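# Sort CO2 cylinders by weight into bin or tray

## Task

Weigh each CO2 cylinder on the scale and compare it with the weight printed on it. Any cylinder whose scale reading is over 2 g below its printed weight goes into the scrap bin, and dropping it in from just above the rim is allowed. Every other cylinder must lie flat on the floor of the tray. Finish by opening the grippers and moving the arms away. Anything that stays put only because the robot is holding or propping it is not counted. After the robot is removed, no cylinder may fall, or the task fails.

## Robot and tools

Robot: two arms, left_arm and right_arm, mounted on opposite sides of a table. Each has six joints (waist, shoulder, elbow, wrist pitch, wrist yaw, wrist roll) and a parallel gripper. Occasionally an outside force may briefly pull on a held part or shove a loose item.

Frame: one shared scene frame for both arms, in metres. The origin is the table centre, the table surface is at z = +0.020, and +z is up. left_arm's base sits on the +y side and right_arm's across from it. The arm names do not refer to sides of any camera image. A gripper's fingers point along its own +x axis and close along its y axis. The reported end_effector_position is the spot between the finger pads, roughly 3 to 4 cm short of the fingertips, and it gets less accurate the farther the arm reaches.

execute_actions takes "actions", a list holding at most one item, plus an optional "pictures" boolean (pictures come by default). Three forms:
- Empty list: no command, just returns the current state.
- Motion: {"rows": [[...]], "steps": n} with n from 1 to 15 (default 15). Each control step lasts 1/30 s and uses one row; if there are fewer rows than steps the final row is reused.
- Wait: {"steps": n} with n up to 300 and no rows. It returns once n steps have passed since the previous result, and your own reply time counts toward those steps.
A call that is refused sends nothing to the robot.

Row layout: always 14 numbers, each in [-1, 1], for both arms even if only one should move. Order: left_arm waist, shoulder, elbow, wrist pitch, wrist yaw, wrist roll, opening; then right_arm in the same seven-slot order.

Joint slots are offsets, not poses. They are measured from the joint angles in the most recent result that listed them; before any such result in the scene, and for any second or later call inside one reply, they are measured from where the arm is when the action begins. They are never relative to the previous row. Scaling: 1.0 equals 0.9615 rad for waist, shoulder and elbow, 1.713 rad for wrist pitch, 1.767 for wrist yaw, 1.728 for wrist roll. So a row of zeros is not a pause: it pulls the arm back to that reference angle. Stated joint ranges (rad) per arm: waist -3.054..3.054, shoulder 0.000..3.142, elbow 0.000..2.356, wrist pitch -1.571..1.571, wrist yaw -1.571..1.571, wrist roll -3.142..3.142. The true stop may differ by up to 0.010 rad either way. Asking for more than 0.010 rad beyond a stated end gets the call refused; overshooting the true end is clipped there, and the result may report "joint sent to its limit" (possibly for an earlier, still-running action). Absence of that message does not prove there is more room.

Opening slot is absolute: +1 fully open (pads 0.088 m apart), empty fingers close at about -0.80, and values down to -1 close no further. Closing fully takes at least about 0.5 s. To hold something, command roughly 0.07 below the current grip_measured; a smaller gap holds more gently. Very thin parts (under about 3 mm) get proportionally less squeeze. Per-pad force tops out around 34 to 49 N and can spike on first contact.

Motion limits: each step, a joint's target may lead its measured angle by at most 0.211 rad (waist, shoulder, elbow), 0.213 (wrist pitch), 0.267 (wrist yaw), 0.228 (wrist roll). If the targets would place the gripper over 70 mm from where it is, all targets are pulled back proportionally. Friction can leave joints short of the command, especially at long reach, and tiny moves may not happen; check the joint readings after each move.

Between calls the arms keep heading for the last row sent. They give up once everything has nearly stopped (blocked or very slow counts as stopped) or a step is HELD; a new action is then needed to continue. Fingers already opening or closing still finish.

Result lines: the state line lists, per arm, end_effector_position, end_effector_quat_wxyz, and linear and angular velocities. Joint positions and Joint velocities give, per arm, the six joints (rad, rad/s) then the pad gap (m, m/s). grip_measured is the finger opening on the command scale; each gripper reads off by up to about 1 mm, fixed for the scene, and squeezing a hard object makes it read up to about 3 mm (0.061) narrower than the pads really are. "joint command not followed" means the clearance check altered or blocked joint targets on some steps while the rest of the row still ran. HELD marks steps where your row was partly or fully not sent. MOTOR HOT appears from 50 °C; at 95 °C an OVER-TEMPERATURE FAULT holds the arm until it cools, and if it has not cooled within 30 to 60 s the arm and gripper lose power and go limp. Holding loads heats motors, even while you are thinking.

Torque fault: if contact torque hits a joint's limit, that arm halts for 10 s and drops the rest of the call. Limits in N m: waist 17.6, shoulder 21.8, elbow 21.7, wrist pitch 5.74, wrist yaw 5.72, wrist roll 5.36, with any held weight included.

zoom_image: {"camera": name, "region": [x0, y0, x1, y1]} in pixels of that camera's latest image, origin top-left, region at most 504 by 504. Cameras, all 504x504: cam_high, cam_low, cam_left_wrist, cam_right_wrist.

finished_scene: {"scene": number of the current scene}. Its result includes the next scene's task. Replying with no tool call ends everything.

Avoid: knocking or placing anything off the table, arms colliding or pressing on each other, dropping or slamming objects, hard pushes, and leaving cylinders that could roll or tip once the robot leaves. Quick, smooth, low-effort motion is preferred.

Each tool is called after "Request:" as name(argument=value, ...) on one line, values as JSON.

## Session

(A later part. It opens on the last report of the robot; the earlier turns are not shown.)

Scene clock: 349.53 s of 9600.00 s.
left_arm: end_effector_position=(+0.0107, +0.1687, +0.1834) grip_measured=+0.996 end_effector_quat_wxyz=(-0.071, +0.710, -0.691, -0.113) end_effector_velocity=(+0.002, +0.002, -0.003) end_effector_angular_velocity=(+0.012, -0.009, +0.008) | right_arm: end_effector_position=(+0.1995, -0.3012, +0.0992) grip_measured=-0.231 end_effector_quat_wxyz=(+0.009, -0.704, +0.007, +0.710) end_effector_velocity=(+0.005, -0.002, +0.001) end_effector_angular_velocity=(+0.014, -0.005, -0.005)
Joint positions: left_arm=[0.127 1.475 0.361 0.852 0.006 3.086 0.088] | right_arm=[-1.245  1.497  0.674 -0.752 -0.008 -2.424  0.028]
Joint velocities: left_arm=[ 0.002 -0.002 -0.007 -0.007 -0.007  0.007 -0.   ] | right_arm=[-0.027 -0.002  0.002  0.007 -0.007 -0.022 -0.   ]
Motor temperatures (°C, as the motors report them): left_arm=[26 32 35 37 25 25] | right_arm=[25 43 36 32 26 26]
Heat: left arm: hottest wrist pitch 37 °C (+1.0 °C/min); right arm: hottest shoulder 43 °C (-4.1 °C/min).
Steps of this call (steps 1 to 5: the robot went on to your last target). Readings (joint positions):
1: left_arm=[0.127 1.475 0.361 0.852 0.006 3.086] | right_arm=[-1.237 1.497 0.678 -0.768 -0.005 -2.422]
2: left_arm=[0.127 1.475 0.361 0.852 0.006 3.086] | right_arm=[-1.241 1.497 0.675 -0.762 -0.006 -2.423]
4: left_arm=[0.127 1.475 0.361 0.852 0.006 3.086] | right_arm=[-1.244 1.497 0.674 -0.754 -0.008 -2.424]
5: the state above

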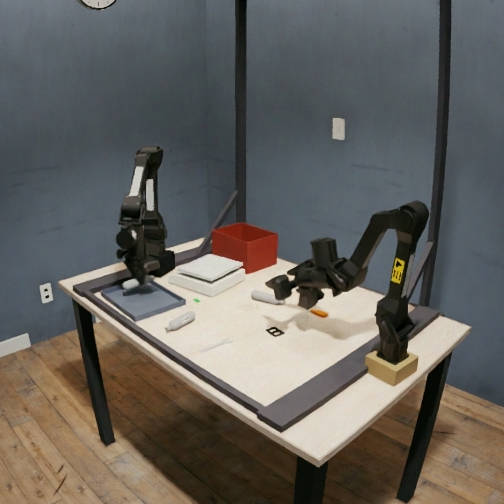

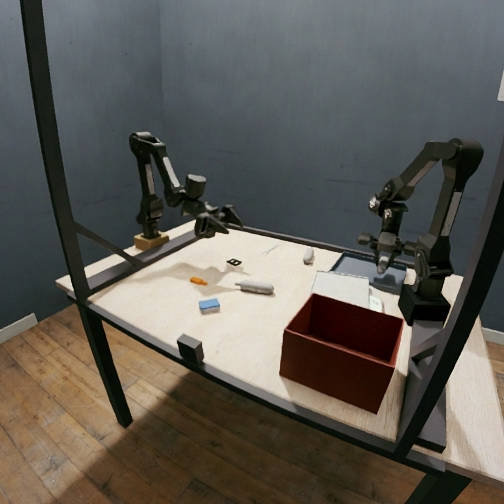

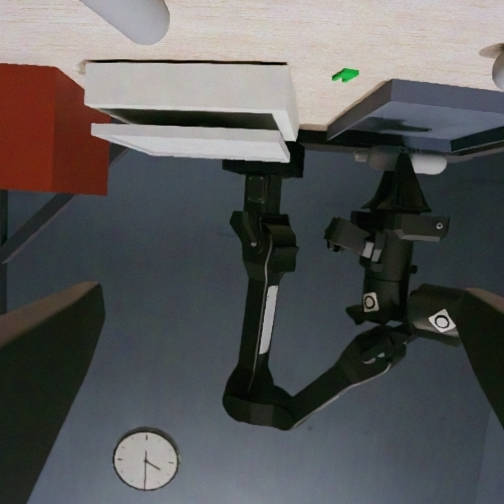

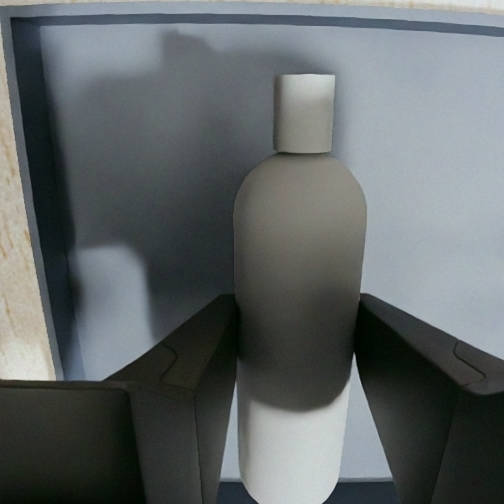

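Request:
execute_actions(actions=[{"rows": [
[0,0,0,0,0,0,1, 0,0.005,-0.004,0.005,0,-0.003,-0.3],
[0,0,0,0,0,0,1, 0,0.012,-0.010,0.012,0,-0.006,-0.3],
[0,0,0,0,0,0,1, 0,0.022,-0.018,0.023,0,-0.009,-0.3],
[0,0,0,0,0,0,1, 0,0.033,-0.027,0.034,0,-0.012,-0.3],
[0,0,0,0,0,0,1, 0,0.044,-0.035,0.044,0,-0.012,-0.3],
[0,0,0,0,0,0,1, 0,0.054,-0.043,0.055,0,-0.012,-0.3],
[0,0,0,0,0,0,1, 0,0.063,-0.051,0.064,0,-0.012,-0.3],
[0,0,0,0,0,0,1, 0,0.070,-0.056,0.071,0,-0.012,-0.3],
[0,0,0,0,0,0,1, 0,0.075,-0.060,0.076,0,-0.012,-0.3],
[0,0,0,0,0,0,1, 0,0.077,-0.062,0.078,0,-0.012,-0.3],
[0,0,0,0,0,0,1, 0,0.077,-0.062,0.078,0,-0.012,-0.3],
[0,0,0,0,0,0,1, 0,0.077,-0.062,0.078,0,-0.012,-0.3],
[0,0,0,0,0,0,1, 0,0.077,-0.062,0.078,0,-0.012,-0.28],
[0,0,0,0,0,0,1, 0,0.077,-0.062,0.078,0,-0.012,-0.25],
[0,0,0,0,0,0,1, 0,0.077,-0.062,0.078,0,-0.012,-0.22]
], "steps": 15}], pictures=false)

Request:
execute_actions(actions=[{"rows": [
[0,0,0,0,0,0,1, 0,0,0,0,0,0,-0.19],
[0,0,0,0,0,0,1, 0,0,0,0,0,0,-0.16],
[0,0,0,0,0,0,1, 0,0,0,0,0,0,-0.12],
[0,0,0,0,0,0,1, 0,0,0,0,0,0,-0.05],
[0,0,0,0,0,0,1, 0,0,0,0,0,0,0.08],
[0,0,0,0,0,0,1, 0,0,0,0,0,0,0.22],
[0,0,0,0,0,0,1, 0,-0.012,0.015,-0.014,0,0,0.36],
[0,0,0,0,0,0,1, 0,-0.025,0.04,-0.034,0,0,0.5],
[0,0,0,0,0,0,1, 0,-0.035,0.075,-0.059,0,0,0.64],
[0,0,0,0,0,0,1, 0,-0.035,0.12,-0.084,0,0,0.78],
[0,0,0,0,0,0,1, 0.01,-0.025,0.175,-0.112,0,0,0.9],
[0,0,0,0,0,0,1, 0.025,-0.01,0.235,-0.138,0,0,1],
[0,0,0,0,0,0,1, 0.045,0.02,0.295,-0.154,0,0,1],
[0,0,0,0,0,0,1, 0.07,0.06,0.355,-0.166,0,0,1],
[0,0,0,0,0,0,1, 0.10,0.105,0.415,-0.174,0,0,1]
], "steps": 15}])

Request:
execute_actions(actions=[{"rows": [
[0,0,0,0,0,0,1, 0.09,0.13,0.2,-0.025,0,0.005,1],
[0,0,0,0,0,0,1, 0.12,0.175,0.26,-0.033,0,0.015,1],
[0,0,0,0,0,0,1, 0.15,0.22,0.32,-0.041,0,0.027,1],
[0,0,0,0,0,0,1, 0.18,0.265,0.38,-0.049,0,0.04,1],
[0,0,0,0,0,0,1, 0.21,0.31,0.44,-0.057,0,0.053,1],
[0,0,0,0,0,0,1, 0.24,0.355,0.50,-0.065,0,0.066,1],
[0,0,0,0,0,0,1, 0.27,0.40,0.56,-0.073,0,0.079,1],
[0,0,0,0,0,0,1, 0.30,0.45,0.62,-0.081,0,0.092,1],
[0,0,0,0,0,0,1, 0.33,0.50,0.68,-0.089,0,0.105,1],
[0,0,0,0,0,0,1, 0.36,0.55,0.74,-0.097,0,0.118,1],
[0,0,0,0,0,0,1, 0.39,0.60,0.80,-0.105,0,0.131,1],
[0,0,0,0,0,0,1, 0.415,0.645,0.855,-0.112,0,0.143,1],
[0,0,0,0,0,0,1, 0.435,0.685,0.905,-0.118,0,0.153,1],
[0,0,0,0,0,0,1, 0.448,0.718,0.945,-0.122,0,0.159,1],
[0,0,0,0,0,0,1, 0.455,0.74,0.97,-0.125,0,0.161,1]
], "steps": 15}], pictures=false)

Request:
execute_actions(actions=[{"steps": 9}])

Scene clock: 373.63 s of 9600.00 s.
left_arm: end_effector_position=(+0.0107, +0.1687, +0.1834) grip_measured=+0.996 end_effector_quat_wxyz=(-0.071, +0.710, -0.691, -0.113) end_effector_velocity=(+0.000, +0.001, -0.002) end_effector_angular_velocity=(+0.007, +0.005, +0.007) | right_arm: end_effector_position=(+0.2004, -0.3010, +0.0753) grip_measured=-0.230 end_effector_quat_wxyz=(+0.006, -0.706, +0.000, +0.708) end_effector_velocity=(+0.008, +0.007, +0.000) end_effector_angular_velocity=(+0.038, -0.035, +0.005)
Joint positions: left_arm=[0.127 1.475 0.361 0.852 0.006 3.086 0.088] | right_arm=[-1.247  1.565  0.62  -0.624 -0.008 -2.44   0.028]
Joint velocities: left_arm=[-0.002 -0.002 -0.002 -0.007 -0.007 -0.007 -0.   ] | right_arm=[-0.002 -0.002 -0.002  0.051 -0.007 -0.007  0.004]
Motor temperatures (°C, as the motors report them): left_arm=[26 32 35 37 25 25] | right_arm=[25 39 34 31 26 26]
Heat: left arm: hottest wrist pitch 37 °C (+1.0 °C/min); right arm: hottest shoulder 39 °C (-12.2 °C/min).
Steps of this call (steps 1 to 30: the robot went on to your last target; steps 31 to 90: nothing new was sent; then 20.60 s passed at rest; steps 91 to 105: all 15 steps of this action). Readings (joint positions):
91: left_arm=[0.127 1.475 0.361 0.852 0.006 3.086] | right_arm=[-1.247 1.497 0.673 -0.750 -0.008 -2.425]
92: left_arm=[0.127 1.475 0.361 0.852 0.006 3.086] | right_arm=[-1.247 1.497 0.672 -0.747 -0.008 -2.426]
94: left_arm=[0.127 1.475 0.361 0.852 0.006 3.086] | right_arm=[-1.247 1.504 0.667 -0.726 -0.008 -2.432]
98: left_arm=[0.127 1.475 0.361 0.852 0.006 3.086] | right_arm=[-1.247 1.539 0.643 -0.667 -0.008 -2.439]
105: the state above

Scene clock: 374.13 s of 9600.00 s.
left_arm: end_effector_position=(+0.0107, +0.1687, +0.1834) grip_measured=+0.996 end_effector_quat_wxyz=(-0.071, +0.710, -0.691, -0.113) end_effector_velocity=(-0.002, -0.000, +0.002) end_effector_angular_velocity=(-0.003, +0.023, -0.004) | right_arm: end_effector_position=(+0.2232, -0.2697, +0.1246) grip_measured=+0.913 end_effector_quat_wxyz=(-0.009, -0.705, -0.012, +0.709) end_effector_velocity=(+0.204, +0.370, +0.239) end_effector_angular_velocity=(+0.287, -0.330, +0.571)
Joint positions: left_arm=[0.127 1.475 0.361 0.852 0.006 3.086 0.088] | right_arm=[-1.209  1.587  0.877 -0.863 -0.007 -2.44   0.084]
Joint velocities: left_arm=[-0.002 -0.007  0.002 -0.007  0.007 -0.022 -0.   ] | right_arm=[ 0.564  0.686  1.761 -0.637  0.007 -0.007  0.057]
Motor temperatures (°C, as the motors report them): left_arm=[26 32 35 37 25 25] | right_arm=[25 39 35 31 26 26]
Heat: left arm: hottest wrist pitch 37 °C (+1.0 °C/min); right arm: hottest shoulder 39 °C (-12.1 °C/min).
Steps of this call (steps 1 to 15: all 15 steps of this action). Readings (joint positions):
1: left_arm=[0.127 1.475 0.361 0.852 0.006 3.086] | right_arm=[-1.247 1.565 0.620 -0.623 -0.008 -2.440]
2: left_arm=[0.127 1.475 0.361 0.852 0.006 3.086] | right_arm=[-1.247 1.565 0.620 -0.623 -0.008 -2.440]
4: left_arm=[0.127 1.475 0.361 0.852 0.006 3.086] | right_arm=[-1.247 1.565 0.620 -0.623 -0.008 -2.440]
8: left_arm=[0.127 1.475 0.361 0.852 0.006 3.086] | right_arm=[-1.247 1.564 0.625 -0.640 -0.008 -2.440]
15: the state above

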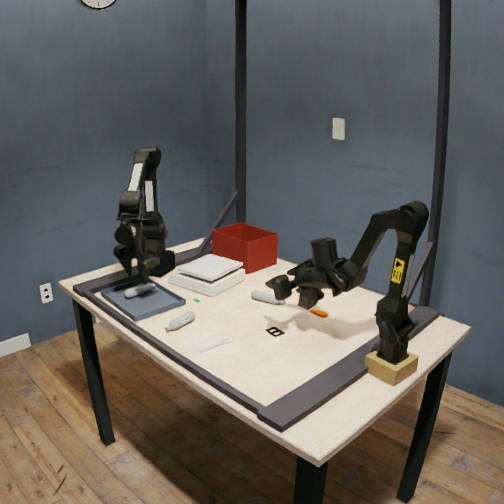

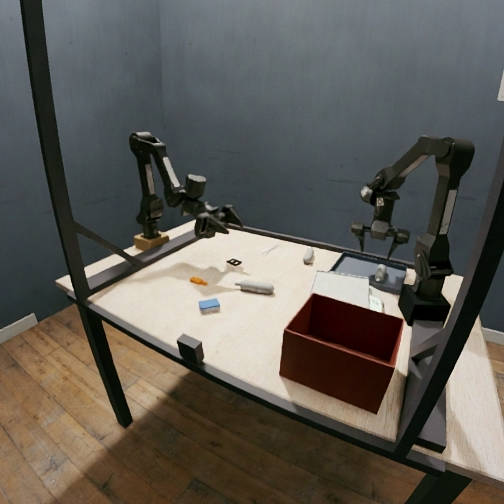

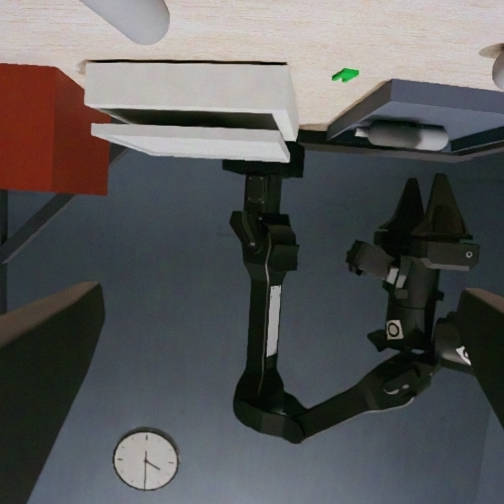

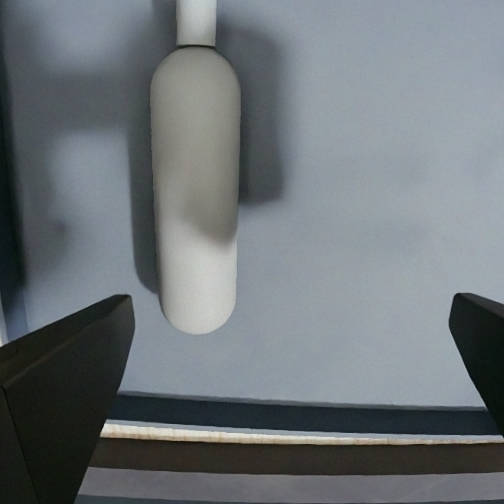

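Scene clock: 374.63 s of 9600.00 s.
left_arm: end_effector_position=(+0.0107, +0.1687, +0.1834) grip_measured=+0.996 end_effector_quat_wxyz=(-0.071, +0.710, -0.691, -0.113) end_effector_velocity=(+0.000, +0.000, +0.003) end_effector_angular_velocity=(-0.012, -0.009, +0.003) | right_arm: end_effector_position=(+0.2183, -0.0500, +0.1230) grip_measured=+1.000 end_effector_quat_wxyz=(-0.058, -0.706, -0.075, +0.702) end_effector_velocity=(-0.147, +0.310, -0.132) end_effector_angular_velocity=(-0.036, +0.050, +0.284)
Joint positions: left_arm=[0.127 1.475 0.361 0.852 0.006 3.086 0.088] | right_arm=[-0.806  2.207  1.71  -1.049 -0.007 -2.196  0.088]
Joint velocities: left_arm=[-0.002 -0.007 -0.002  0.007 -0.007  0.007 -0.   ] | right_arm=[ 0.613  1.048  1.179 -0.183 -0.022  0.33   0.   ]
Motor temperatures (°C, as the motors report them): left_arm=[26 32 35 37 25 25] | right_arm=[25 39 35 31 26 26]
Heat: left arm: hottest wrist pitch 37 °C (+1.0 °C/min); right arm: hottest shoulder 39 °C (-12.2 °C/min).
Steps of this call (steps 1 to 15: all 15 steps of this action). Readings (joint positions):
1: left_arm=[0.127 1.475 0.361 0.852 0.006 3.086] | right_arm=[-1.188 1.615 0.936 -0.878 -0.007 -2.440]
2: left_arm=[0.127 1.475 0.361 0.852 0.006 3.086] | right_arm=[-1.164 1.649 0.993 -0.886 -0.007 -2.437]
4: left_arm=[0.127 1.475 0.361 0.852 0.006 3.086] | right_arm=[-1.110 1.729 1.106 -0.912 -0.007 -2.413]
8: left_arm=[0.127 1.475 0.361 0.852 0.006 3.086] | right_arm=[-0.996 1.902 1.330 -0.966 -0.007 -2.336]
15: the state above

Scene clock: 374.93 s of 9600.00 s.
left_arm: end_effector_position=(+0.0107, +0.1687, +0.1834) grip_measured=+0.996 end_effector_quat_wxyz=(-0.071, +0.710, -0.691, -0.113) end_effector_velocity=(+0.000, +0.001, -0.002) end_effector_angular_velocity=(+0.008, -0.009, +0.003) | right_arm: end_effector_position=(+0.2084, -0.0315, +0.1116) grip_measured=+1.000 end_effector_quat_wxyz=(-0.066, -0.702, -0.073, +0.705) end_effector_velocity=(+0.022, +0.013, +0.022) end_effector_angular_velocity=(+0.078, -0.009, -0.034)
Joint positions: left_arm=[0.127 1.475 0.361 0.852 0.006 3.086 0.088] | right_arm=[-0.769  2.287  1.797 -1.074 -0.009 -2.168  0.088]
Joint velocities: left_arm=[-0.002 -0.002 -0.002 -0.007 -0.007  0.007  0.   ] | right_arm=[-0.042 -0.007  0.076 -0.007 -0.022 -0.007  0.   ]
Motor temperatures (°C, as the motors report them): left_arm=[26 32 35 37 25 25] | right_arm=[25 39 35 31 26 26]
Heat: left arm: hottest wrist pitch 37 °C (+1.0 °C/min); right arm: hottest shoulder 39 °C (-12.1 °C/min).
Steps of this call (steps 1 to 9: the robot went on to your last target). Readings (joint positions):
1: left_arm=[0.127 1.475 0.361 0.852 0.006 3.086] | right_arm=[-0.788 2.237 1.743 -1.054 -0.008 -2.186]
2: left_arm=[0.127 1.475 0.361 0.852 0.006 3.086] | right_arm=[-0.775 2.258 1.763 -1.059 -0.008 -2.179]
4: left_arm=[0.127 1.475 0.361 0.852 0.006 3.086] | right_arm=[-0.762 2.280 1.780 -1.071 -0.009 -2.173]
8: left_arm=[0.127 1.475 0.361 0.852 0.006 3.086] | right_arm=[-0.767 2.287 1.794 -1.073 -0.009 -2.168]
9: the state above

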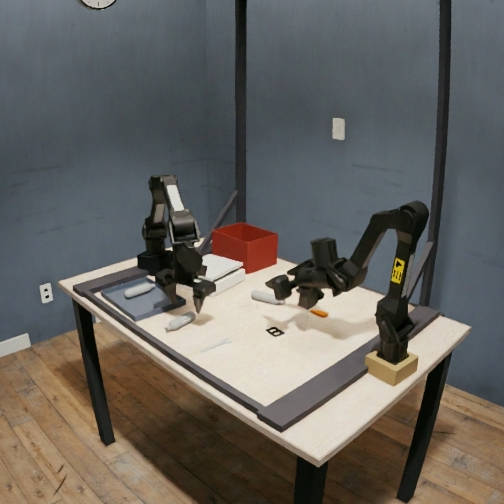

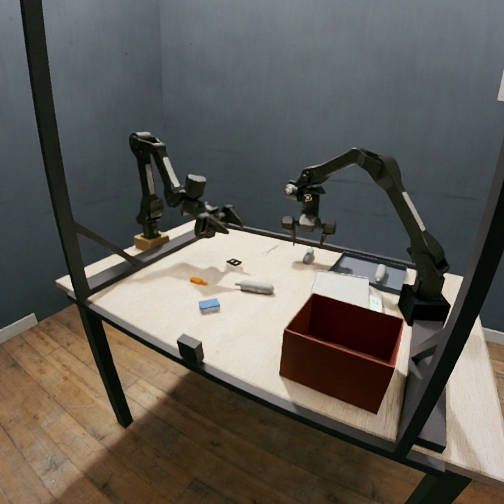

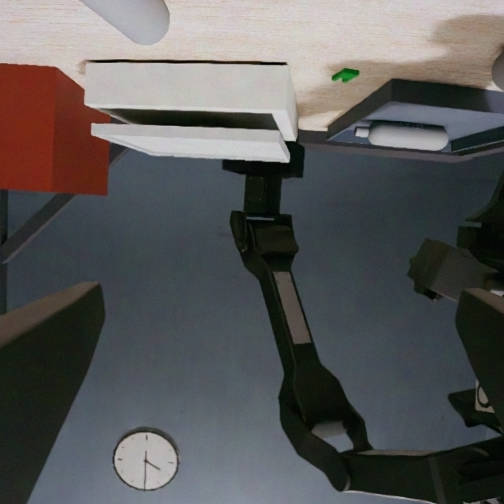

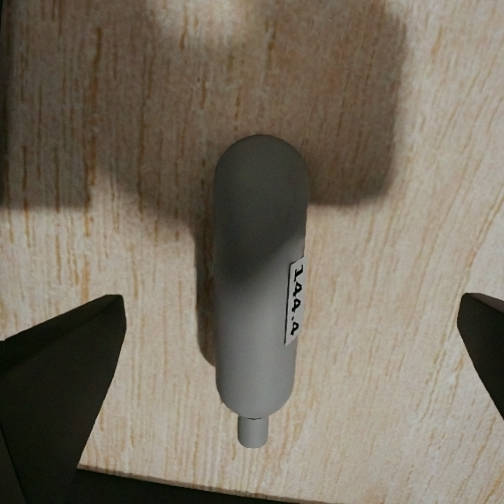

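Request:
execute_actions(actions=[{"rows": [
[0,0,0,0,0,0,1, -0.005,0.008,0,0.003,0,0.003,1],
[0,0,0,0,0,0,1, -0.009,0.012,-0.012,0.011,0,0.006,0.95],
[0,0,0,0,0,0,1, -0.012,0.017,-0.03,0.022,0,0.01,0.87],
[0,0,0,0,0,0,1, -0.014,0.023,-0.052,0.037,0,0.014,0.78],
[0,0,0,0,0,0,1, -0.014,0.029,-0.075,0.052,0,0.014,0.69],
[0,0,0,0,0,0,1, -0.014,0.034,-0.095,0.065,0,0.014,0.6],
[0,0,0,0,0,0,1, -0.014,0.038,-0.111,0.076,0,0.014,0.5],
[0,0,0,0,0,0,1, -0.014,0.041,-0.122,0.083,0,0.014,0.4],
[0,0,0,0,0,0,1, -0.014,0.042,-0.127,0.087,0,0.014,0.3],
[0,0,0,0,0,0,1, -0.014,0.042,-0.127,0.087,0,0.014,0.2],
[0,0,0,0,0,0,1, -0.014,0.042,-0.127,0.087,0,0.014,0.1],
[0,0,0,0,0,0,1, -0.014,0.042,-0.127,0.087,0,0.014,0.02],
[0,0,0,0,0,0,1, -0.014,0.042,-0.127,0.087,0,0.014,-0.05],
[0,0,0,0,0,0,1, -0.014,0.042,-0.127,0.087,0,0.014,-0.1],
[0,0,0,0,0,0,1, -0.014,0.042,-0.127,0.087,0,0.014,-0.14]
], "steps": 15}], pictures=false)

Request:
execute_actions(actions=[{"rows": [
[0,0,0,0,0,0,1, 0,0,0,0,0,0,-0.17],
[0,0,0,0,0,0,1, 0,0,0,0,0,0,-0.20],
[0,0,0,0,0,0,1, 0,0,0,0,0,0,-0.23],
[0,0,0,0,0,0,1, 0,0,0,0,0,0,-0.26],
[0,0,0,0,0,0,1, 0,0,0,0,0,0,-0.29],
[0,0,0,0,0,0,1, 0,0,0,0,0,0,-0.3]
], "steps": 6}], pictures=false)

Request:
execute_actions(actions=[{"rows": [
[0,0,0,0,0,0,1, 0,-0.02,0,0,0,0,-0.3],
[0,0,0,0,0,0,1, 0,-0.05,0,0,0,0,-0.3],
[0,0,0,0,0,0,1, 0,-0.095,-0.01,0,0,0,-0.3],
[0,0,0,0,0,0,1, 0.01,-0.15,-0.03,0,0,0,-0.3],
[0,0,0,0,0,0,1, 0.03,-0.21,-0.06,0,0,0.005,-0.3],
[0,0,0,0,0,0,1, 0.06,-0.27,-0.105,0,0,0.015,-0.3],
[0,0,0,0,0,0,1, 0.10,-0.33,-0.16,0,0,0.028,-0.3],
[0,0,0,0,0,0,1, 0.15,-0.39,-0.22,0,0,0.042,-0.3],
[0,0,0,0,0,0,1, 0.21,-0.45,-0.28,0,0,0.057,-0.3],
[0,0,0,0,0,0,1, 0.27,-0.51,-0.34,0.004,0,0.072,-0.3],
[0,0,0,0,0,0,1, 0.33,-0.57,-0.40,0.01,0,0.087,-0.3],
[0,0,0,0,0,0,1, 0.39,-0.63,-0.46,0.016,0,0.102,-0.3],
[0,0,0,0,0,0,1, 0.45,-0.69,-0.52,0.022,0,0.116,-0.3],
[0,0,0,0,0,0,1, 0.52,-0.76,-0.59,0.028,0,0.129,-0.3],
[0,0,0,0,0,0,1, 0.881,-0.921,-0.828,0.034,0,0.139,-0.3]
], "steps": 15}], pictures=false)

Request:
execute_actions(actions=[{"steps": 15}])

Scene clock: 393.37 s of 9600.00 s.
left_arm: end_effector_position=(+0.0107, +0.1687, +0.1834) grip_measured=+0.996 end_effector_quat_wxyz=(-0.071, +0.710, -0.691, -0.113) end_effector_velocity=(+0.004, +0.002, -0.000) end_effector_angular_velocity=(-0.003, +0.015, +0.029) | right_arm: end_effector_position=(+0.2107, -0.0401, +0.0691) grip_measured=+0.014 end_effector_quat_wxyz=(-0.057, -0.702, -0.059, +0.708) end_effector_velocity=(+0.005, +0.017, +0.000) end_effector_angular_velocity=(+0.077, -0.026, +0.010)
Joint positions: left_arm=[0.127 1.475 0.361 0.852 0.006 3.086 0.088] | right_arm=[-0.781  2.323  1.681 -0.931 -0.009 -2.148  0.04 ]
Joint velocities: left_arm=[ 0.002 -0.002 -0.007  0.007 -0.022 -0.022 -0.   ] | right_arm=[ 0.002 -0.002 -0.002  0.081 -0.007 -0.007 -0.09 ]
Motor temperatures (°C, as the motors report them): left_arm=[26 32 35 37 25 25] | right_arm=[25 44 36 30 26 26]
Heat: left arm: hottest wrist pitch 37 °C (+1.0 °C/min); right arm: hottest shoulder 44 °C (-2.0 °C/min).
Steps of this call (steps 1 to 30: the robot went on to your last target; steps 31 to 90: nothing new was sent; then 14.93 s passed at rest; steps 91 to 105: all 15 steps of this action). Readings (joint positions):
91: left_arm=[0.127 1.475 0.361 0.852 0.006 3.086] | right_arm=[-0.771 2.287 1.801 -1.075 -0.009 -2.167]
92: left_arm=[0.127 1.475 0.361 0.852 0.006 3.086] | right_arm=[-0.771 2.287 1.800 -1.073 -0.009 -2.166]
94: left_arm=[0.127 1.475 0.361 0.852 0.006 3.086] | right_arm=[-0.773 2.287 1.788 -1.048 -0.009 -2.159]
98: left_arm=[0.127 1.475 0.361 0.852 0.006 3.086] | right_arm=[-0.780 2.296 1.728 -0.974 -0.009 -2.150]
105: the state above

Scene clock: 393.57 s of 9600.00 s.
left_arm: end_effector_position=(+0.0107, +0.1687, +0.1834) grip_measured=+0.996 end_effector_quat_wxyz=(-0.071, +0.710, -0.691, -0.113) end_effector_velocity=(+0.000, -0.001, +0.003) end_effector_angular_velocity=(-0.012, +0.005, +0.007) | right_arm: end_effector_position=(+0.2108, -0.0398, +0.0691) grip_measured=-0.224 end_effector_quat_wxyz=(-0.057, -0.702, -0.060, +0.707) end_effector_velocity=(-0.003, -0.001, +0.000) end_effector_angular_velocity=(+0.002, +0.023, +0.005)
Joint positions: left_arm=[0.127 1.475 0.361 0.852 0.006 3.086 0.088] | right_arm=[-0.781  2.323  1.681 -0.93  -0.009 -2.148  0.028]
Joint velocities: left_arm=[-0.002 -0.002  0.002  0.007 -0.007 -0.007 -0.   ] | right_arm=[-0.002 -0.002 -0.002 -0.007 -0.022 -0.007 -0.014]
Motor temperatures (°C, as the motors report them): left_arm=[26 32 35 37 25 25] | right_arm=[25 44 36 30 26 26]
Heat: left arm: hottest wrist pitch 37 °C (+1.0 °C/min); right arm: hottest shoulder 44 °C (-2.0 °C/min).
Steps of this call (steps 1 to 6: all 6 steps of this action). Readings (joint positions):
1: left_arm=[0.127 1.475 0.361 0.852 0.006 3.086] | right_arm=[-0.781 2.323 1.681 -0.929 -0.009 -2.148]
2: left_arm=[0.127 1.475 0.361 0.852 0.006 3.086] | right_arm=[-0.781 2.323 1.681 -0.929 -0.009 -2.148]
4: left_arm=[0.127 1.475 0.361 0.852 0.006 3.086] | right_arm=[-0.781 2.323 1.681 -0.929 -0.009 -2.148]
6: the state above

Scene clock: 394.07 s of 9600.00 s.
left_arm: end_effector_position=(+0.0107, +0.1687, +0.1834) grip_measured=+0.996 end_effector_quat_wxyz=(-0.071, +0.710, -0.691, -0.113) end_effector_velocity=(-0.000, +0.000, +0.003) end_effector_angular_velocity=(-0.012, +0.009, -0.003) | right_arm: end_effector_position=(+0.0649, -0.0761, +0.1718) grip_measured=-0.225 end_effector_quat_wxyz=(-0.058, -0.707, -0.180, +0.682) end_effector_velocity=(-0.577, -0.271, +0.049) end_effector_angular_velocity=(+0.118, +0.111, +0.905)
Joint positions: left_arm=[0.127 1.475 0.361 0.852 0.006 3.086 0.088] | right_arm=[-0.445  1.797  1.302 -0.899 -0.008 -1.985  0.028]
Joint velocities: left_arm=[ 0.002 -0.007 -0.002  0.007  0.007 -0.007 -0.   ] | right_arm=[ 1.531 -1.277 -1.404  0.242 -0.007  0.637  0.   ]
Motor temperatures (°C, as the motors report them): left_arm=[26 32 35 37 25 25] | right_arm=[25 44 36 30 26 26]
Heat: left arm: hottest wrist pitch 37 °C (+1.0 °C/min); right arm: hottest shoulder 44 °C (-2.0 °C/min).
Steps of this call (steps 1 to 15: all 15 steps of this action). Readings (joint positions):
1: left_arm=[0.127 1.475 0.361 0.852 0.006 3.086] | right_arm=[-0.781 2.323 1.681 -0.930 -0.009 -2.148]
2: left_arm=[0.127 1.475 0.361 0.852 0.006 3.086] | right_arm=[-0.781 2.320 1.681 -0.930 -0.009 -2.148]
4: left_arm=[0.127 1.475 0.361 0.852 0.006 3.086] | right_arm=[-0.781 2.296 1.673 -0.929 -0.009 -2.148]
8: left_arm=[0.127 1.475 0.361 0.852 0.006 3.086] | right_arm=[-0.744 2.128 1.576 -0.928 -0.003 -2.120]
15: the state above

Scene clock: 394.57 s of 9600.00 s.
left_arm: end_effector_position=(+0.0107, +0.1687, +0.1834) grip_measured=+0.996 end_effector_quat_wxyz=(-0.071, +0.710, -0.691, -0.113) end_effector_velocity=(+0.004, -0.000, -0.001) end_effector_angular_velocity=(+0.007, +0.002, +0.026) | right_arm: end_effector_position=(-0.0703, -0.2029, +0.1596) grip_measured=-0.225 end_effector_quat_wxyz=(+0.218, +0.648, +0.314, -0.659) end_effector_velocity=(-0.001, +0.003, +0.011) end_effector_angular_velocity=(+0.062, +0.022, -0.006)
Joint positions: left_arm=[0.127 1.475 0.361 0.852 0.006 3.086 0.088] | right_arm=[ 0.061  1.452  0.893 -0.875 -0.011 -1.913  0.028]
Joint velocities: left_arm=[ 0.002  0.002  0.002 -0.007 -0.022 -0.007 -0.   ] | right_arm=[ 0.002 -0.056 -0.012  0.022  0.007  0.007 -0.   ]
Motor temperatures (°C, as the motors report them): left_arm=[26 32 35 37 25 25] | right_arm=[25 44 36 30 26 26]
Heat: left arm: hottest wrist pitch 37 °C (+1.0 °C/min); right arm: hottest shoulder 44 °C (-2.0 °C/min).
Steps of this call (steps 1 to 15: the robot went on to your last target). Readings (joint positions):
1: left_arm=[0.127 1.475 0.361 0.852 0.006 3.086] | right_arm=[-0.393 1.753 1.255 -0.891 -0.008 -1.967]
2: left_arm=[0.127 1.475 0.361 0.852 0.006 3.086] | right_arm=[-0.341 1.709 1.207 -0.886 -0.009 -1.953]
4: left_arm=[0.127 1.475 0.361 0.852 0.006 3.086] | right_arm=[-0.234 1.615 1.110 -0.879 -0.009 -1.934]
8: left_arm=[0.127 1.475 0.361 0.852 0.006 3.086] | right_arm=[-0.011 1.476 0.944 -0.878 -0.015 -1.918]
15: the state above

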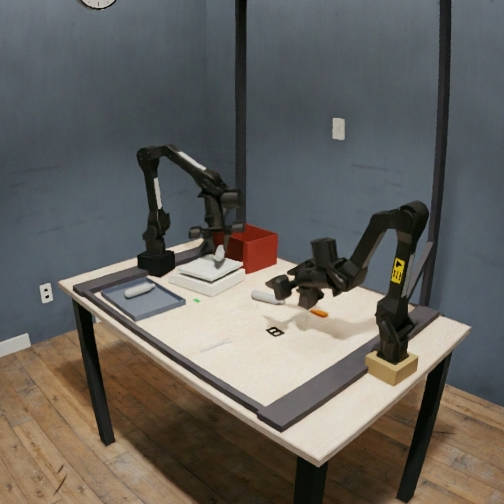

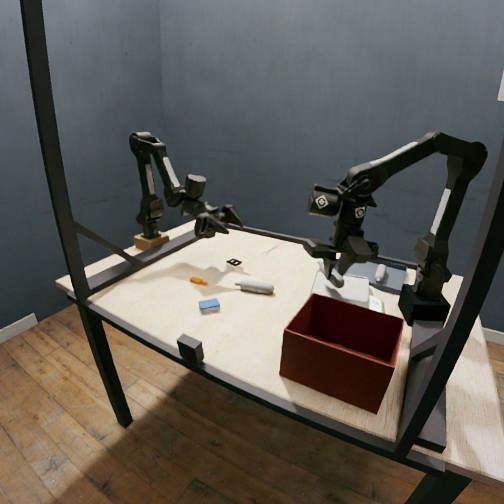

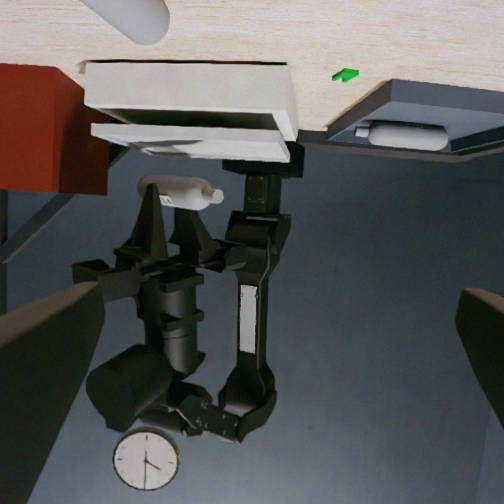

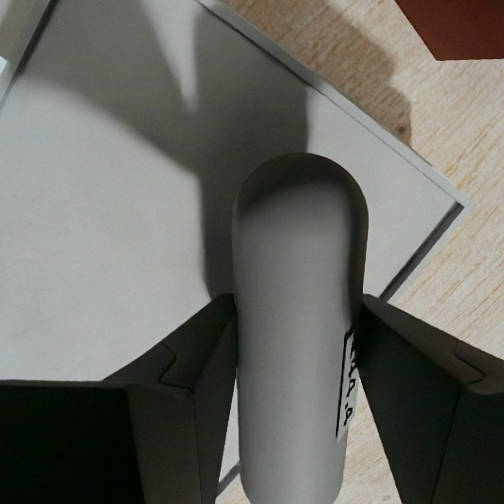

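Request:
execute_actions(actions=[{"rows": [
[0,0,0,0,0,0,1, 0.003,-0.003,-0.012,0,0,0,-0.3],
[0,0,0,0,0,0,1, 0.003,-0.003,-0.028,0,0,0,-0.3],
[0,0,0,0,0,0,1, 0.003,-0.003,-0.047,0,0,0,-0.3],
[0,0,0,0,0,0,1, 0.003,-0.003,-0.068,0,0,0,-0.3],
[0,0,0,0,0,0,1, 0.003,-0.003,-0.089,0,0,0,-0.3],
[0,0,0,0,0,0,1, 0.003,-0.003,-0.107,0,0,0,-0.3],
[0,0,0,0,0,0,1, 0.003,-0.003,-0.122,0,0,0,-0.3],
[0,0,0,0,0,0,1, 0.003,-0.003,-0.134,0,0,0,-0.3],
[0,0,0,0,0,0,1, 0.003,-0.003,-0.143,0,0,0,-0.3],
[0,0,0,0,0,0,1, 0.003,-0.003,-0.148,0,0,0,-0.3],
[0,0,0,0,0,0,1, 0.003,-0.003,-0.149,0,0,0,-0.3],
[0,0,0,0,0,0,1, 0.003,-0.003,-0.149,0,0,0,-0.3],
[0,0,0,0,0,0,1, 0.003,-0.003,-0.149,0,0,0,-0.28],
[0,0,0,0,0,0,1, 0.003,-0.003,-0.149,0,0,0,-0.25],
[0,0,0,0,0,0,1, 0.003,-0.003,-0.149,0,0,0,-0.22]
], "steps": 15}], pictures=false)

Request:
execute_actions(actions=[{"rows": [
[0,0,0,0,0,0,1, 0,0,0,0,0,0,-0.19],
[0,0,0,0,0,0,1, 0,0,0,0,0,0,-0.16],
[0,0,0,0,0,0,1, 0,0,0,0,0,0,-0.13],
[0,0,0,0,0,0,1, 0,0,0,0,0,0,-0.09],
[0,0,0,0,0,0,1, 0,0,0,0,0,0,-0.03],
[0,0,0,0,0,0,1, 0,0,0,0,0,0,0.04],
[0,0,0,0,0,0,1, 0,0,0,0,0,0,0.12]
], "steps": 15}])

Scene clock: 398.97 s of 9600.00 s.
left_arm: end_effector_position=(+0.0107, +0.1687, +0.1834) grip_measured=+0.996 end_effector_quat_wxyz=(-0.071, +0.710, -0.691, -0.113) end_effector_velocity=(+0.000, +0.001, -0.002) end_effector_angular_velocity=(+0.007, +0.005, +0.007) | right_arm: end_effector_position=(-0.0530, -0.2418, +0.1265) grip_measured=-0.225 end_effector_quat_wxyz=(+0.266, +0.651, +0.268, -0.659) end_effector_velocity=(+0.002, -0.005, -0.002) end_effector_angular_velocity=(-0.019, -0.001, -0.010)
Joint positions: left_arm=[0.127 1.475 0.361 0.852 0.006 3.086 0.088] | right_arm=[ 0.063  1.449  0.757 -0.876 -0.011 -1.912  0.028]
Joint velocities: left_arm=[-0.002 -0.002 -0.002 -0.007 -0.007 -0.007 -0.   ] | right_arm=[-0.002 -0.002 -0.012 -0.007 -0.007  0.007 -0.   ]
Motor temperatures (°C, as the motors report them): left_arm=[26 32 35 37 25 25] | right_arm=[25 44 36 30 26 26]
Heat: left arm: hottest wrist pitch 37 °C (+1.0 °C/min); right arm: hottest shoulder 44 °C (-1.0 °C/min).
Steps of this call (steps 1 to 15: the robot went on to your last target; steps 16 to 90: nothing new was sent; then 0.90 s passed at rest; steps 91 to 105: all 15 steps of this action). Readings (joint positions):
91: left_arm=[0.127 1.475 0.361 0.852 0.006 3.086] | right_arm=[0.063 1.449 0.891 -0.874 -0.011 -1.912]
92: left_arm=[0.127 1.475 0.361 0.852 0.006 3.086] | right_arm=[0.063 1.449 0.888 -0.874 -0.011 -1.912]
94: left_arm=[0.127 1.475 0.361 0.852 0.006 3.086] | right_arm=[0.063 1.449 0.872 -0.872 -0.011 -1.912]
98: left_arm=[0.127 1.475 0.361 0.852 0.006 3.086] | right_arm=[0.063 1.449 0.804 -0.874 -0.011 -1.912]
105: the state above

Scene clock: 399.47 s of 9600.00 s.
left_arm: end_effector_position=(+0.0107, +0.1687, +0.1834) grip_measured=+0.996 end_effector_quat_wxyz=(-0.071, +0.710, -0.691, -0.113) end_effector_velocity=(-0.002, +0.001, +0.000) end_effector_angular_velocity=(+0.002, +0.009, -0.008) | right_arm: end_effector_position=(-0.0530, -0.2418, +0.1265) grip_measured=+0.111 end_effector_quat_wxyz=(+0.266, +0.651, +0.268, -0.659) end_effector_velocity=(-0.000, -0.001, +0.002) end_effector_angular_velocity=(-0.001, +0.008, +0.005)
Joint positions: left_arm=[0.127 1.475 0.361 0.852 0.006 3.086 0.088] | right_arm=[ 0.063  1.449  0.757 -0.876 -0.011 -1.912  0.044]
Joint velocities: left_arm=[-0.002 -0.007 -0.002 -0.007  0.007 -0.007 -0.   ] | right_arm=[-0.002 -0.007  0.002 -0.007 -0.007 -0.007  0.003]
Motor temperatures (°C, as the motors report them): left_arm=[26 32 35 37 25 25] | right_arm=[25 44 36 30 26 26]
Heat: left arm: hottest wrist pitch 37 °C (+1.0 °C/min); right arm: hottest shoulder 44 °C (-1.0 °C/min).
Steps of this call (steps 1 to 15: all 15 steps of this action). Readings (joint positions):
1: left_arm=[0.127 1.475 0.361 0.852 0.006 3.086] | right_arm=[0.063 1.449 0.757 -0.876 -0.011 -1.912]
2: left_arm=[0.127 1.475 0.361 0.852 0.006 3.086] | right_arm=[0.063 1.449 0.757 -0.876 -0.011 -1.912]
4: left_arm=[0.127 1.475 0.361 0.852 0.006 3.086] | right_arm=[0.063 1.449 0.757 -0.876 -0.011 -1.912]
8: left_arm=[0.127 1.475 0.361 0.852 0.006 3.086] | right_arm=[0.063 1.449 0.757 -0.876 -0.011 -1.912]
15: the state above

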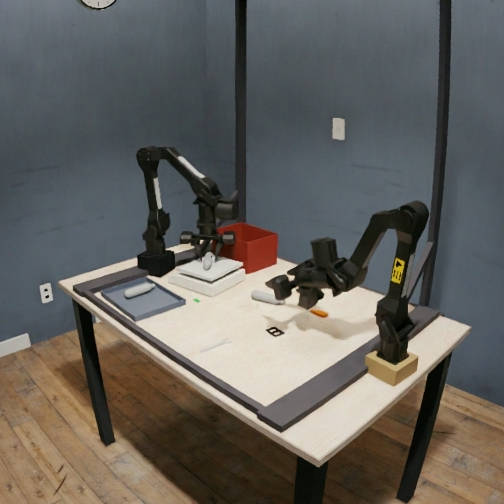

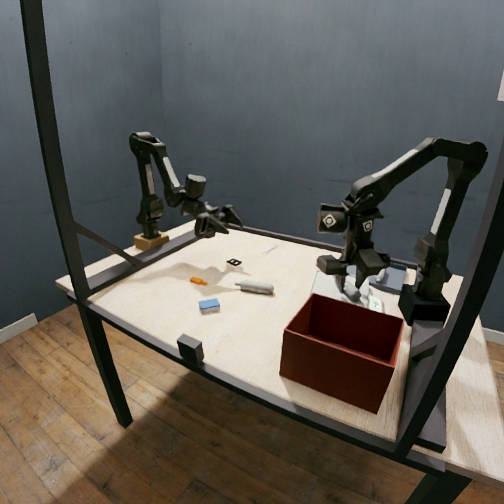

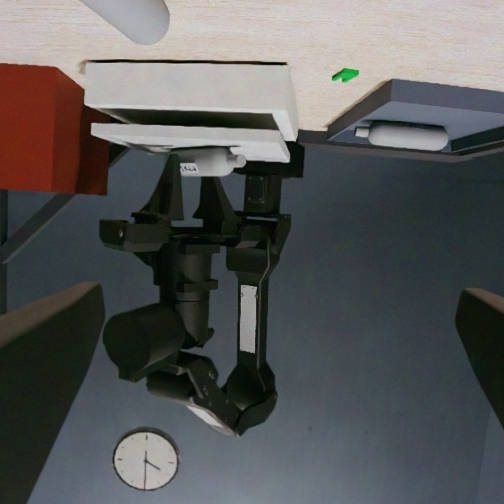

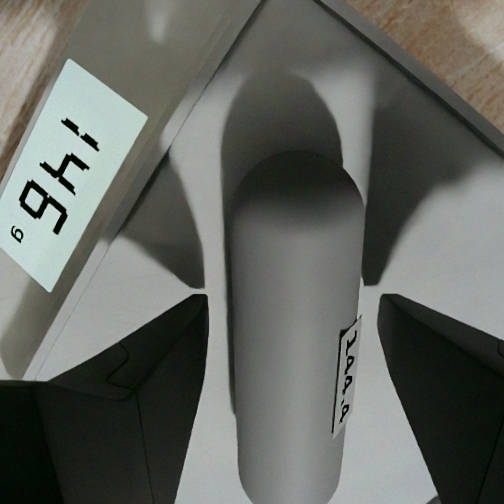

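Request:
execute_actions(actions=[])

Scene clock: 400.57 s of 9600.00 s.
left_arm: end_effector_position=(+0.0107, +0.1687, +0.1834) grip_measured=+0.996 end_effector_quat_wxyz=(-0.071, +0.710, -0.691, -0.113) end_effector_velocity=(-0.002, +0.000, +0.001) end_effector_angular_velocity=(-0.008, +0.019, +0.005) | right_arm: end_effector_position=(-0.0530, -0.2418, +0.1265) grip_measured=+0.117 end_effector_quat_wxyz=(+0.266, +0.651, +0.268, -0.659) end_effector_velocity=(+0.002, -0.001, -0.000) end_effector_angular_velocity=(-0.004, -0.010, +0.005)
Joint positions: left_arm=[0.127 1.475 0.361 0.852 0.006 3.086 0.088] | right_arm=[ 0.063  1.449  0.757 -0.876 -0.011 -1.912  0.045]
Joint velocities: left_arm=[-0.007 -0.002 -0.002  0.007 -0.007 -0.022 -0.   ] | right_arm=[-0.002 -0.002 -0.002 -0.007  0.007 -0.007  0.   ]
Motor temperatures (°C, as the motors report them): left_arm=[26 32 35 37 25 25] | right_arm=[25 43 36 30 26 26]
Heat: left arm: hottest wrist pitch 37 °C (+1.0 °C/min); right arm: hottest shoulder 43 °C (-2.0 °C/min).
Steps of this call (steps 1 to 15: the robot went on to your last target; steps 16 to 33: nothing new was sent). Readings (joint positions):
1: left_arm=[0.127 1.475 0.361 0.852 0.006 3.086] | right_arm=[0.063 1.449 0.757 -0.876 -0.011 -1.912]
2: left_arm=[0.127 1.475 0.361 0.852 0.006 3.086] | right_arm=[0.063 1.449 0.757 -0.876 -0.011 -1.912]
4: left_arm=[0.127 1.475 0.361 0.852 0.006 3.086] | right_arm=[0.063 1.449 0.757 -0.876 -0.011 -1.912]
8: left_arm=[0.127 1.475 0.361 0.852 0.006 3.086] | right_arm=[0.063 1.449 0.757 -0.876 -0.011 -1.912]
33: the state above
All arms were judged still, so your last target was given up. Only a new action makes them travel on or press farther. Fingers that are still opening or closing keep moving.

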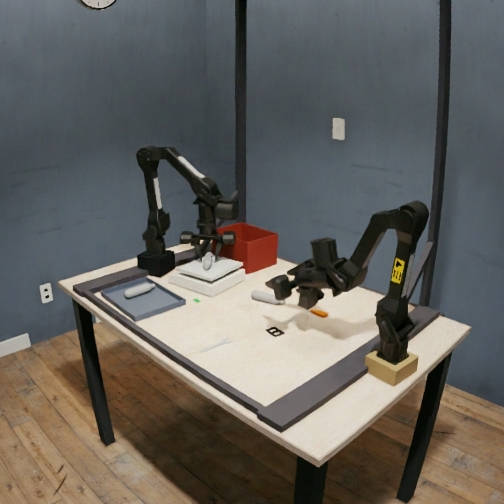

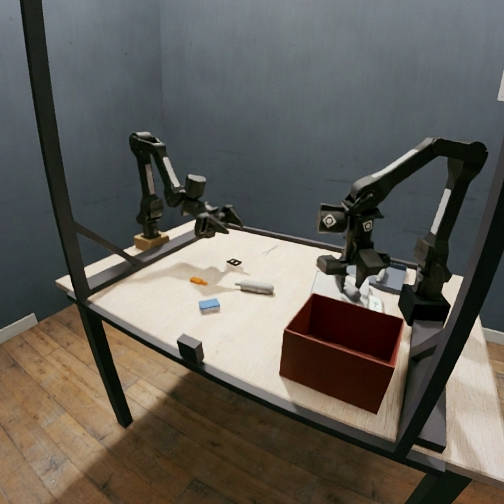

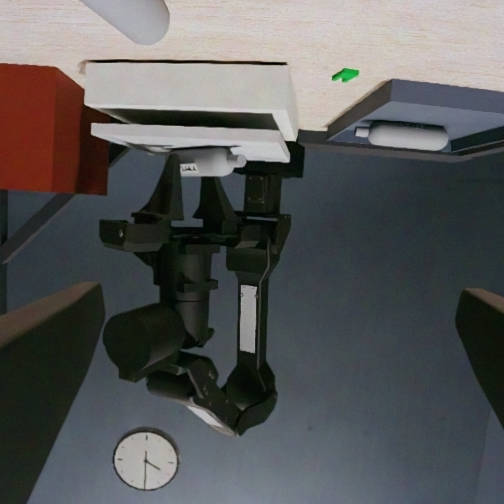

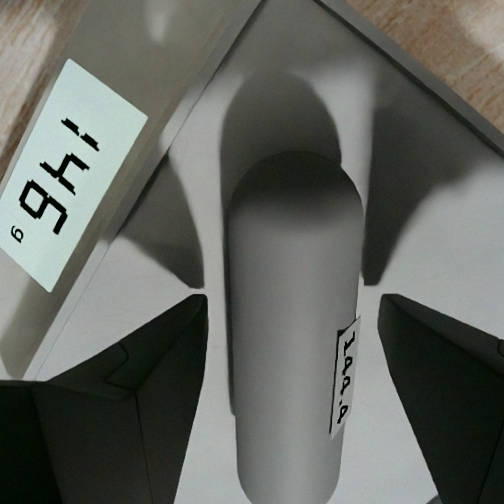

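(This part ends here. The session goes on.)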